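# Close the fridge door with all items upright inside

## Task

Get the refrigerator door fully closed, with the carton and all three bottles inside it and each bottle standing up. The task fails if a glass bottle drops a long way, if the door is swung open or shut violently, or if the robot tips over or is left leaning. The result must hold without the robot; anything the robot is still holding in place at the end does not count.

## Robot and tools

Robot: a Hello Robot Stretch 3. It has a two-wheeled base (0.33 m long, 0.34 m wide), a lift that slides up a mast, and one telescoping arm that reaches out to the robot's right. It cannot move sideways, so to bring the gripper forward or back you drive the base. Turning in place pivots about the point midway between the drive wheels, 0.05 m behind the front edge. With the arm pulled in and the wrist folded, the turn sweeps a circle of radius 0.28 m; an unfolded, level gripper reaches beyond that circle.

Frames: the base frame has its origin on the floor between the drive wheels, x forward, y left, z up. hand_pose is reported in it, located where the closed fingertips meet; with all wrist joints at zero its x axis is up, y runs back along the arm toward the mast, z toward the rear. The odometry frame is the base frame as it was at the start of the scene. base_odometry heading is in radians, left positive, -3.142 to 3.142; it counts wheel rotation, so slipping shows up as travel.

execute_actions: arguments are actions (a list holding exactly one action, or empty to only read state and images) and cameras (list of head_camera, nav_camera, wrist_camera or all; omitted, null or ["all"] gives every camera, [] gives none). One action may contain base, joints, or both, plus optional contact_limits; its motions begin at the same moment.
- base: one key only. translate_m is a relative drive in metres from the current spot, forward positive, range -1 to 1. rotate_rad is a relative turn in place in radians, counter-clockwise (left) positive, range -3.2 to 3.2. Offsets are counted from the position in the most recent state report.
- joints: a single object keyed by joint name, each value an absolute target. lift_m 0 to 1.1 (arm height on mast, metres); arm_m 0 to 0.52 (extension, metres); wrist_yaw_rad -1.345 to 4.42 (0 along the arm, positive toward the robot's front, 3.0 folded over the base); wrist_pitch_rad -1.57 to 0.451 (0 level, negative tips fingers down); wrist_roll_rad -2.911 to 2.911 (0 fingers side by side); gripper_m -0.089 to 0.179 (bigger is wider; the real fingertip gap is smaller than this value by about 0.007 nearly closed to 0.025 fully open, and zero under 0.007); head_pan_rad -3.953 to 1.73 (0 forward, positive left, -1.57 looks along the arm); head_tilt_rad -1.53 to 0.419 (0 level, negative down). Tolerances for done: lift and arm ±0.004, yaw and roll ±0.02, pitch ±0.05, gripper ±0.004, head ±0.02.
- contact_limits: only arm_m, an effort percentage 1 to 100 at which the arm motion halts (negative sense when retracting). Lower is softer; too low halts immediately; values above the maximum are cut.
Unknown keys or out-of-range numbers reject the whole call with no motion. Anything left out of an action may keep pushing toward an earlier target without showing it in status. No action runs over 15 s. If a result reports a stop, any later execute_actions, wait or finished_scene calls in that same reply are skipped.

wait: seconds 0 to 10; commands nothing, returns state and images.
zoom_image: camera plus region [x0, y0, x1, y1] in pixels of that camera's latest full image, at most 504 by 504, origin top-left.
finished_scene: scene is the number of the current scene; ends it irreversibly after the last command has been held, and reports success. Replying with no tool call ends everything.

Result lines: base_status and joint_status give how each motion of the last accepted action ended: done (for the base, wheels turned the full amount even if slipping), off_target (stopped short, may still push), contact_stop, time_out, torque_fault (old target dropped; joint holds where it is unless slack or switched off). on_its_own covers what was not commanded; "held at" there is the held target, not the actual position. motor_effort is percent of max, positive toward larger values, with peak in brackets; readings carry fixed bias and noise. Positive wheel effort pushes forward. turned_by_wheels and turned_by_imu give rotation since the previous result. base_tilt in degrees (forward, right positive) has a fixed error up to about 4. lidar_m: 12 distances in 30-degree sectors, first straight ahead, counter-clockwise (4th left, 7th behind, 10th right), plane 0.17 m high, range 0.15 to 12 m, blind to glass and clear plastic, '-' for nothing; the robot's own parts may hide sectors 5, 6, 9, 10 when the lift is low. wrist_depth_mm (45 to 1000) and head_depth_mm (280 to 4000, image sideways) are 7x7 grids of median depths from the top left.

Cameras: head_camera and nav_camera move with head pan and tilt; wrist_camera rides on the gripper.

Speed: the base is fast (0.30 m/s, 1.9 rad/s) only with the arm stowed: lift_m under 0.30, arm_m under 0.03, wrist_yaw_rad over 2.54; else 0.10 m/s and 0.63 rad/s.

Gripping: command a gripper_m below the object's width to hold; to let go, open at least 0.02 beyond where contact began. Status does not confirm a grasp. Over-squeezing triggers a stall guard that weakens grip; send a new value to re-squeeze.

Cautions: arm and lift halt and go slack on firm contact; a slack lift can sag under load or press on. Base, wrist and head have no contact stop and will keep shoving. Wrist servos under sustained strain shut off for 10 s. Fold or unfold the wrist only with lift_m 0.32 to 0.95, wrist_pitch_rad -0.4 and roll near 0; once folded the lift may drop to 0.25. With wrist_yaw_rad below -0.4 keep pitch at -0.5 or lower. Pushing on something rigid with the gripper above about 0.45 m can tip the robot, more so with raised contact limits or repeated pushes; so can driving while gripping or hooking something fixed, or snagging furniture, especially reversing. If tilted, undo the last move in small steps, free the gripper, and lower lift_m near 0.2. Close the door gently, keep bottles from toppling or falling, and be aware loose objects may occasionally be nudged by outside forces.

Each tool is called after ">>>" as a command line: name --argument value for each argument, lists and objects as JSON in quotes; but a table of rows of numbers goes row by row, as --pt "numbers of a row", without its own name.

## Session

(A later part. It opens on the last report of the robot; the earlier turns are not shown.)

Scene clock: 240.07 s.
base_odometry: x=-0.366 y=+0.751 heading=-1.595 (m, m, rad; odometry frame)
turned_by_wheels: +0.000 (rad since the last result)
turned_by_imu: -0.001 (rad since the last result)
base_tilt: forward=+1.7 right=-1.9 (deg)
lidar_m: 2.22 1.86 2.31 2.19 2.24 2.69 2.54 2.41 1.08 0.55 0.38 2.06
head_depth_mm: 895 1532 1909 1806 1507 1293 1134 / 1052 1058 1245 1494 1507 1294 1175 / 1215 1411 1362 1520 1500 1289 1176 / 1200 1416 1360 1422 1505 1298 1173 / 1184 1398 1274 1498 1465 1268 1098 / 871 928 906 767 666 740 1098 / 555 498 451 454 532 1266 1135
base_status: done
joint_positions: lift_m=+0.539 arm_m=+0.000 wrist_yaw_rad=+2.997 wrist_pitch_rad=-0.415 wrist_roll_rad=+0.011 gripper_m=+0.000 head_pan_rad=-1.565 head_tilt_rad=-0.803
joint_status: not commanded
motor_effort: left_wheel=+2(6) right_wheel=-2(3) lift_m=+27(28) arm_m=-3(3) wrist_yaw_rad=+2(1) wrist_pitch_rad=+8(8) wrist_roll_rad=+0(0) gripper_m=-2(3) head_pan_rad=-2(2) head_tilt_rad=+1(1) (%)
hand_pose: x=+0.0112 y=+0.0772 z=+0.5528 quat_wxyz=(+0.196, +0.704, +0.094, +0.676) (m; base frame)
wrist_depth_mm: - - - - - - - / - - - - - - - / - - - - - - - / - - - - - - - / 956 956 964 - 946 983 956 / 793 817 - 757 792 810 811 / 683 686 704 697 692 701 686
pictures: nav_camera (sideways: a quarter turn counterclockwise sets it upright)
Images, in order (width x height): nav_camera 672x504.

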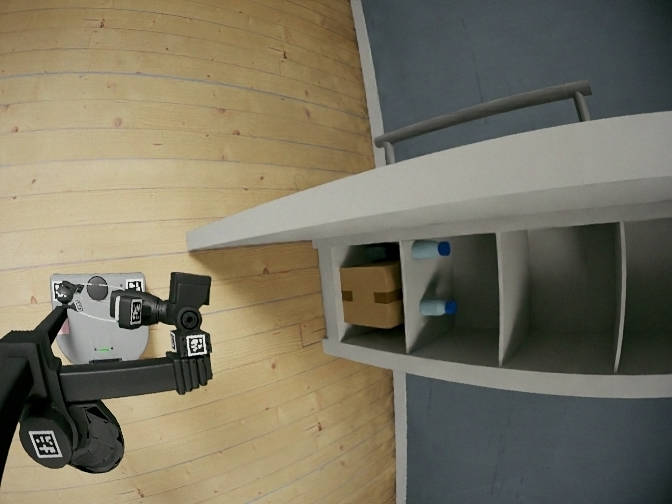

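Matches scene 1 (tip a bit nearer but still ~0.3 lateral).

>>> execute_actions --actions '[{"base":{"translate_m":0.44}}]' --cameras '[]'

>>> execute_actions --actions '[{"joints":{"wrist_yaw_rad":0.0}}]' --cameras '[]'

>>> execute_actions --actions '[{"joints":{"wrist_pitch_rad":0.0,"lift_m":0.4,"arm_m":0.1}}]' --cameras '["nav_camera"]'

>>> execute_actions --actions '[{"base":{"translate_m":-0.32},"joints":{"arm_m":0.25}}]' --cameras '["nav_camera"]'

Scene clock: 250.43 s.
base_odometry: x=-0.376 y=+0.311 heading=-1.595 (m, m, rad; odometry frame)
turned_by_wheels: +0.000 (rad since the last result)
turned_by_imu: -0.001 (rad since the last result)
base_tilt: forward=+1.8 right=-2.1 (deg)
lidar_m: 1.78 1.46 2.25 2.21 2.29 2.96 2.97 2.36 0.43 0.82 1.56 1.90
head_depth_mm: 563 584 611 630 671 783 1134 / 728 765 811 863 919 991 1075 / 1146 1241 1348 1435 1412 1292 1176 / 1326 1511 1754 1807 1505 1287 1170 / 1305 1488 1730 1810 1505 1302 1153 / 1288 1463 1701 1798 1506 1293 1133 / 1276 1449 1678 1811 1506 1298 1139
base_status: done
joint_positions: lift_m=+0.539 arm_m=+0.000 wrist_yaw_rad=+2.997 wrist_pitch_rad=-0.415 wrist_roll_rad=+0.011 gripper_m=+0.000 head_pan_rad=-1.565 head_tilt_rad=-0.803
joint_status: not commanded
motor_effort: left_wheel=+1(6) right_wheel=+0(3) lift_m=+27(27) arm_m=-3(3) wrist_yaw_rad=+2(2) wrist_pitch_rad=+8(8) wrist_roll_rad=+0(1) gripper_m=-2(3) head_pan_rad=-2(2) head_tilt_rad=+0(1) (%)
hand_pose: x=+0.0112 y=+0.0772 z=+0.5528 quat_wxyz=(+0.196, +0.704, +0.094, +0.676) (m; base frame)
wrist_depth_mm: - - - - - - - / - - - - - - - / - - - - - - - / - - - - - - - / 968 972 945 - 993 955 956 / 803 811 - 768 811 802 801 / 701 690 698 696 688 691 687
pictures: none
No camera images: the call's "cameras" was empty. Leave "cameras" out to get every camera's image.

Scene clock: 252.97 s.
base_odometry: x=-0.376 y=+0.311 heading=-1.595 (m, m, rad; odometry frame)
turned_by_wheels: +0.000 (rad since the last result)
turned_by_imu: +0.000 (rad since the last result)
base_tilt: forward=+1.7 right=-2.1 (deg)
lidar_m: 1.79 1.46 2.25 2.21 2.28 2.96 2.97 2.36 0.43 0.82 1.55 1.90
head_depth_mm: 563 585 610 631 671 786 1131 / 726 767 811 862 919 990 1074 / 1150 1238 1348 1438 1410 1288 1175 / 1321 1516 1764 1808 1502 1348 1116 / 1305 1490 1725 1802 1509 1298 1135 / 1290 1470 1704 1808 1505 1295 1132 / 1273 1442 1671 1799 1506 1294 1137
base_status: not commanded
joint_positions: lift_m=+0.539 arm_m=+0.000 wrist_yaw_rad=+0.004 wrist_pitch_rad=-0.415 wrist_roll_rad=+0.011 gripper_m=+0.000 head_pan_rad=-1.565 head_tilt_rad=-0.803
joint_status: all done
motor_effort: left_wheel=+1(1) right_wheel=-1(2) lift_m=+28(28) arm_m=-3(3) wrist_yaw_rad=-3(4) wrist_pitch_rad=+8(8) wrist_roll_rad=+1(1) gripper_m=-1(2) head_pan_rad=-2(2) head_tilt_rad=+0(2) (%)
hand_pose: x=-0.0207 y=-0.3700 z=+0.5528 quat_wxyz=(+0.689, +0.146, -0.695, -0.145) (m; base frame)
wrist_depth_mm: - - - - 571 336 235 / - - - - 578 341 239 / - - - - 600 343 242 / - - - - 609 350 242 / 952 968 948 - 632 352 247 / 804 813 788 749 573 361 249 / 679 695 690 693 677 367 251
pictures: none
No camera images: the call's "cameras" was empty. Leave "cameras" out to get every camera's image.

Scene clock: 255.07 s.
base_odometry: x=-0.376 y=+0.311 heading=-1.595 (m, m, rad; odometry frame)
turned_by_wheels: +0.000 (rad since the last result)
turned_by_imu: +0.000 (rad since the last result)
base_tilt: forward=+1.7 right=-2.0 (deg)
lidar_m: 1.78 1.46 2.25 2.21 2.27 2.95 2.97 2.36 0.43 0.82 1.56 1.90
head_depth_mm: 563 586 610 631 670 784 1134 / 728 765 810 863 921 989 1093 / 1150 1244 1343 1432 1403 1298 - / 1320 1510 1750 1804 1526 1335 1110 / 1311 1492 1732 1794 1501 1294 1134 / 1283 1470 1708 1804 1510 1300 1135 / 1276 1439 1668 1817 1510 1297 1136
base_status: not commanded
joint_positions: lift_m=+0.401 arm_m=+0.100 wrist_yaw_rad=+0.003 wrist_pitch_rad=-0.022 wrist_roll_rad=+0.011 gripper_m=+0.000 head_pan_rad=-1.565 head_tilt_rad=-0.803
joint_status: all done
motor_effort: left_wheel=+1(1) right_wheel=-1(1) lift_m=+12(25) arm_m=+3(3) wrist_yaw_rad=-3(3) wrist_pitch_rad=+11(12) wrist_roll_rad=+0(0) gripper_m=-3(3) head_pan_rad=-2(2) head_tilt_rad=+0(1) (%)
hand_pose: x=-0.0208 y=-0.5003 z=+0.5095 quat_wxyz=(+0.704, +0.009, -0.710, -0.007) (m; base frame)
wrist_depth_mm: - - - - 556 323 228 / - - - - 552 326 229 / - - - - 558 328 232 / - - - - 578 331 231 / - - - - 578 335 234 / - - - 954 534 337 235 / 838 860 821 828 668 340 235
pictures: nav_camera (sideways: a quarter turn counterclockwise sets it upright)
Images, in order (width x height): nav_camera 672x504.

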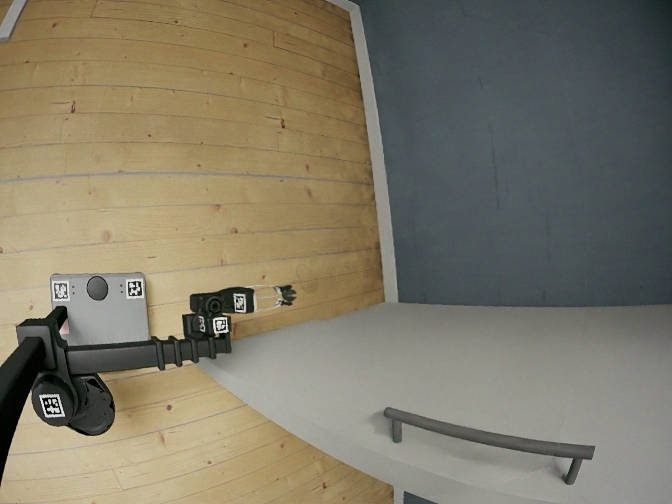

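Scene clock: 259.57 s.
base_odometry: x=-0.369 y=+0.631 heading=-1.595 (m, m, rad; odometry frame)
turned_by_wheels: +0.000 (rad since the last result)
turned_by_imu: +0.002 (rad since the last result)
base_tilt: forward=+1.8 right=-2.0 (deg)
lidar_m: 2.10 1.75 2.32 2.19 2.26 2.81 2.66 2.39 0.58 0.66 1.58 2.05
head_depth_mm: 506 560 629 715 873 1291 1136 / 546 610 692 797 942 1183 1135 / 592 668 767 901 1090 1243 1131 / 648 741 862 1038 1256 1271 1134 / 716 828 987 1258 1474 1296 1135 / 1282 1488 1727 1811 1502 1295 1138 / 1293 1467 1698 1815 1511 1298 1135
base_status: done
joint_positions: lift_m=+0.400 arm_m=+0.250 wrist_yaw_rad=+0.003 wrist_pitch_rad=-0.021 wrist_roll_rad=+0.011 gripper_m=+0.000 head_pan_rad=-1.565 head_tilt_rad=-0.803
joint_status: all done
motor_effort: left_wheel=+1(10) right_wheel=+0(24) lift_m=+12(12) arm_m=+3(8) wrist_yaw_rad=-3(20) wrist_pitch_rad=+11(11) wrist_roll_rad=+0(0) gripper_m=-2(3) head_pan_rad=-2(2) head_tilt_rad=+1(2) (%)
hand_pose: x=-0.0206 y=-0.6503 z=+0.5097 quat_wxyz=(+0.703, +0.009, -0.711, -0.007) (m; base frame)
wrist_depth_mm: 928 961 358 264 208 172 146 / 984 962 376 273 213 175 149 / - - 395 283 219 179 152 / - - 418 290 227 184 155 / - - - - 232 188 158 / - - - 321 228 192 161 / 833 827 451 324 257 197 165
pictures: nav_camera (sideways: a quarter turn counterclockwise sets it upright)
Images, in order (width x height): nav_camera 672x504.

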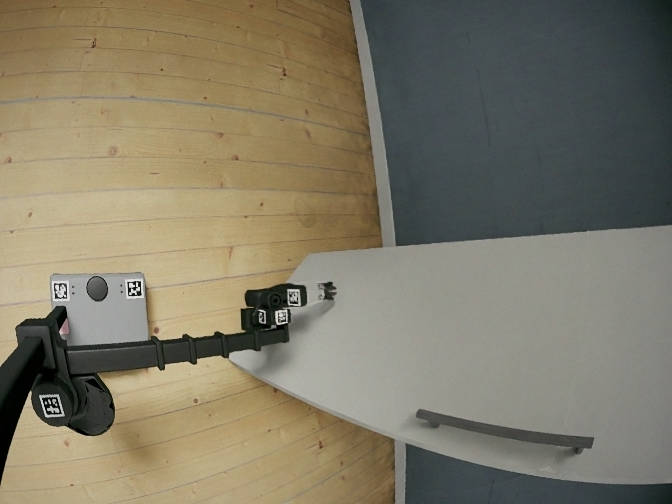

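>>> execute_actions --actions '[{"base":{"translate_m":-0.2},"joints":{"arm_m":0.4}}]' --cameras '[]'

>>> execute_actions --actions '[{"base":{"translate_m":-0.1},"joints":{"arm_m":0.52},"contact_limits":{"arm_m":14}}]' --cameras '["nav_camera"]'

Scene clock: 266.33 s.
base_odometry: x=-0.364 y=+0.831 heading=-1.595 (m, m, rad; odometry frame)
turned_by_wheels: +0.000 (rad since the last result)
turned_by_imu: +0.005 (rad since the last result)
base_tilt: forward=+1.8 right=-2.1 (deg)
lidar_m: 2.30 1.94 2.31 2.19 2.25 2.60 2.46 2.39 1.00 0.94 0.96 2.07
head_depth_mm: 1363 1616 1904 1799 1505 1292 1132 / 819 940 1120 1709 1506 1293 1138 / 810 925 1077 1295 1479 1306 1138 / 796 910 1061 1248 1444 1296 1138 / 789 898 1043 1244 1441 1293 1134 / 779 884 1031 1229 1478 1296 1136 / 770 881 1674 1812 1513 1301 1139
base_status: done
joint_positions: lift_m=+0.400 arm_m=+0.400 wrist_yaw_rad=-0.001 wrist_pitch_rad=-0.020 wrist_roll_rad=+0.011 gripper_m=+0.000 head_pan_rad=-1.565 head_tilt_rad=-0.800
joint_status: all done
motor_effort: left_wheel=+0(11) right_wheel=+0(13) lift_m=+12(12) arm_m=+3(24) wrist_yaw_rad=+0(2) wrist_pitch_rad=+10(20) wrist_roll_rad=+0(1) gripper_m=-2(3) head_pan_rad=-2(2) head_tilt_rad=+0(1) (%)
hand_pose: x=-0.0216 y=-0.8004 z=+0.5100 quat_wxyz=(+0.704, +0.007, -0.711, -0.008) (m; base frame)
wrist_depth_mm: 253 261 269 274 283 291 301 / 261 270 276 283 291 303 314 / 270 279 285 296 303 314 327 / 278 286 295 305 316 326 - / 290 297 303 - 328 339 - / 297 306 314 334 342 352 - / 309 319 332 339 354 368 791
pictures: none
No camera images: the call's "cameras" was empty. Leave "cameras" out to get every camera's image.

Scene clock: 268.47 s.
base_odometry: x=-0.362 y=+0.930 heading=-1.595 (m, m, rad; odometry frame)
turned_by_wheels: +0.000 (rad since the last result)
turned_by_imu: +0.001 (rad since the last result)
base_tilt: forward=+1.7 right=-1.9 (deg)
lidar_m: 2.40 2.03 2.29 2.19 2.23 2.50 2.36 2.41 1.67 0.95 0.96 2.09
head_depth_mm: 1419 1618 1890 1812 1507 1297 1134 / 1353 1591 1870 1804 1508 1296 1143 / 813 931 1088 1307 1485 1295 1126 / 806 917 1074 1240 1477 1294 1136 / 794 906 1055 1252 1459 1301 1135 / 786 894 1034 1230 1442 1295 1134 / 778 881 1021 1284 1512 1303 1140
base_status: done
joint_positions: lift_m=+0.400 arm_m=+0.518 wrist_yaw_rad=-0.001 wrist_pitch_rad=-0.020 wrist_roll_rad=+0.011 gripper_m=+0.000 head_pan_rad=-1.565 head_tilt_rad=-0.800
joint_status: all done
joint sent to its limit — the command would take arm_m past its upper limit, so that joint was sent only as far as its limit.
motor_effort: left_wheel=+0(4) right_wheel=+1(5) lift_m=+12(13) arm_m=+3(1) wrist_yaw_rad=+1(0) wrist_pitch_rad=+10(10) wrist_roll_rad=+0(1) gripper_m=-2(2) head_pan_rad=-2(2) head_tilt_rad=+0(1) (%)
contact_limits: arm_m 14 (drawing in: default 20, maximum 33; extending or still: default 28, maximum 45)
hand_pose: x=-0.0216 y=-0.9184 z=+0.5100 quat_wxyz=(+0.704, +0.007, -0.711, -0.008) (m; base frame)
wrist_depth_mm: 158 161 167 171 176 181 187 / 164 167 171 177 183 189 194 / 168 173 178 182 188 195 202 / 174 178 183 190 195 202 209 / 180 184 190 - 203 210 219 / 186 191 196 206 212 219 954 / 194 198 206 212 219 228 759
pictures: nav_camera (sideways: a quarter turn counterclockwise sets it upright)
Images, in order (width x height): nav_camera 672x504.

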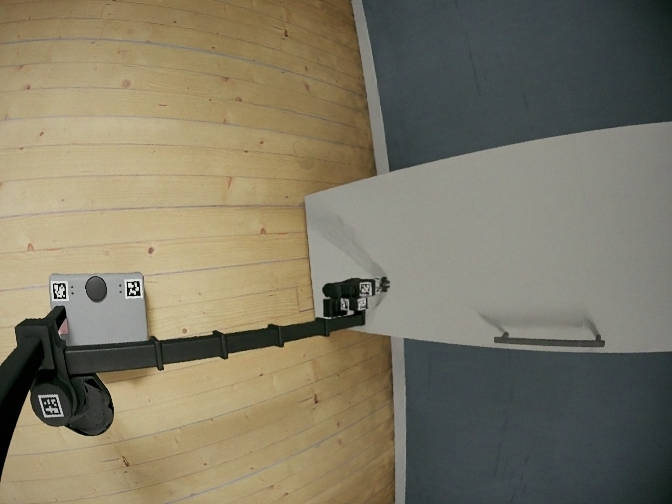

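>>> execute_actions --actions '[{"base":{"translate_m":-1.0},"joints":{"arm_m":0.0,"head_pan_rad":-1.0,"head_tilt_rad":-0.4}}]' --cameras '["head_camera"]'

Scene clock: 282.23 s.
base_odometry: x=-0.337 y=+1.930 heading=-1.595 (m, m, rad; odometry frame)
turned_by_wheels: +0.000 (rad since the last result)
turned_by_imu: +0.004 (rad since the last result)
base_tilt: forward=+1.9 right=-2.0 (deg)
lidar_m: 2.99 3.22 2.24 2.12 2.07 1.44 1.37 1.40 1.74 1.64 1.23 1.35
head_depth_mm: 1336 1426 1517 1627 1757 1709 1373 / 1405 1492 1596 1716 1850 1715 1382 / 1455 1563 1672 1808 1974 1722 1387 / 1390 1476 1574 1683 1824 1721 1393 / 1151 1214 1273 1345 1443 1567 1396 / 1031 1105 1188 1316 1453 1598 1400 / 1077 1166 1272 1407 1563 1689 1404
base_status: done
joint_positions: lift_m=+0.400 arm_m=+0.000 wrist_yaw_rad=-0.001 wrist_pitch_rad=-0.020 wrist_roll_rad=+0.011 gripper_m=+0.000 head_pan_rad=-1.007 head_tilt_rad=-0.409
joint_status: all done
motor_effort: left_wheel=+0(4) right_wheel=+0(4) lift_m=+13(13) arm_m=-3(3) wrist_yaw_rad=+0(1) wrist_pitch_rad=+10(10) wrist_roll_rad=+0(1) gripper_m=-1(2) head_pan_rad=+2(27) head_tilt_rad=+2(21) (%)
hand_pose: x=-0.0216 y=-0.4010 z=+0.5100 quat_wxyz=(+0.704, +0.007, -0.711, -0.008) (m; base frame)
wrist_depth_mm: - - - - - - - / - - - - - - - / - - - - - - - / - - - - - - - / - - - - - - - / 958 - - 957 - - - / 854 856 836 836 834 823 842
pictures: head_camera (sideways: a quarter turn clockwise sets it upright)
Images, in order (width x height): head_camera 896x504.

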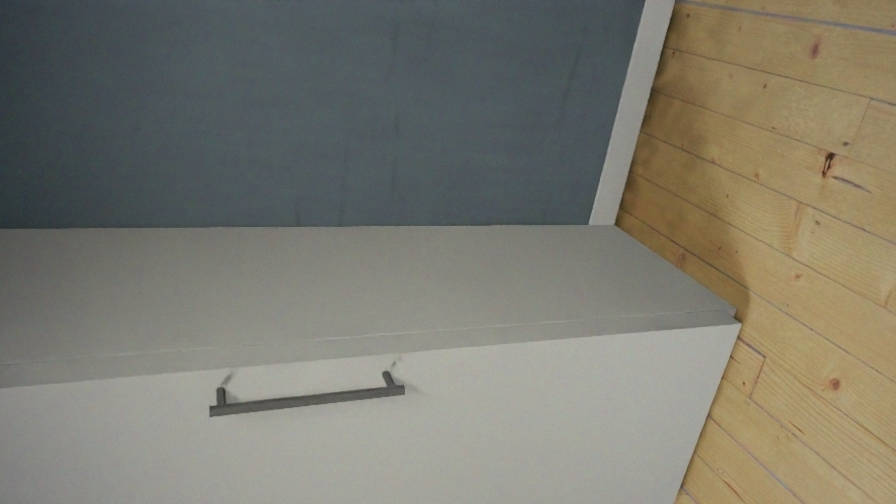

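>>> finished_scene --scene 2

The scene is finished: the task was done.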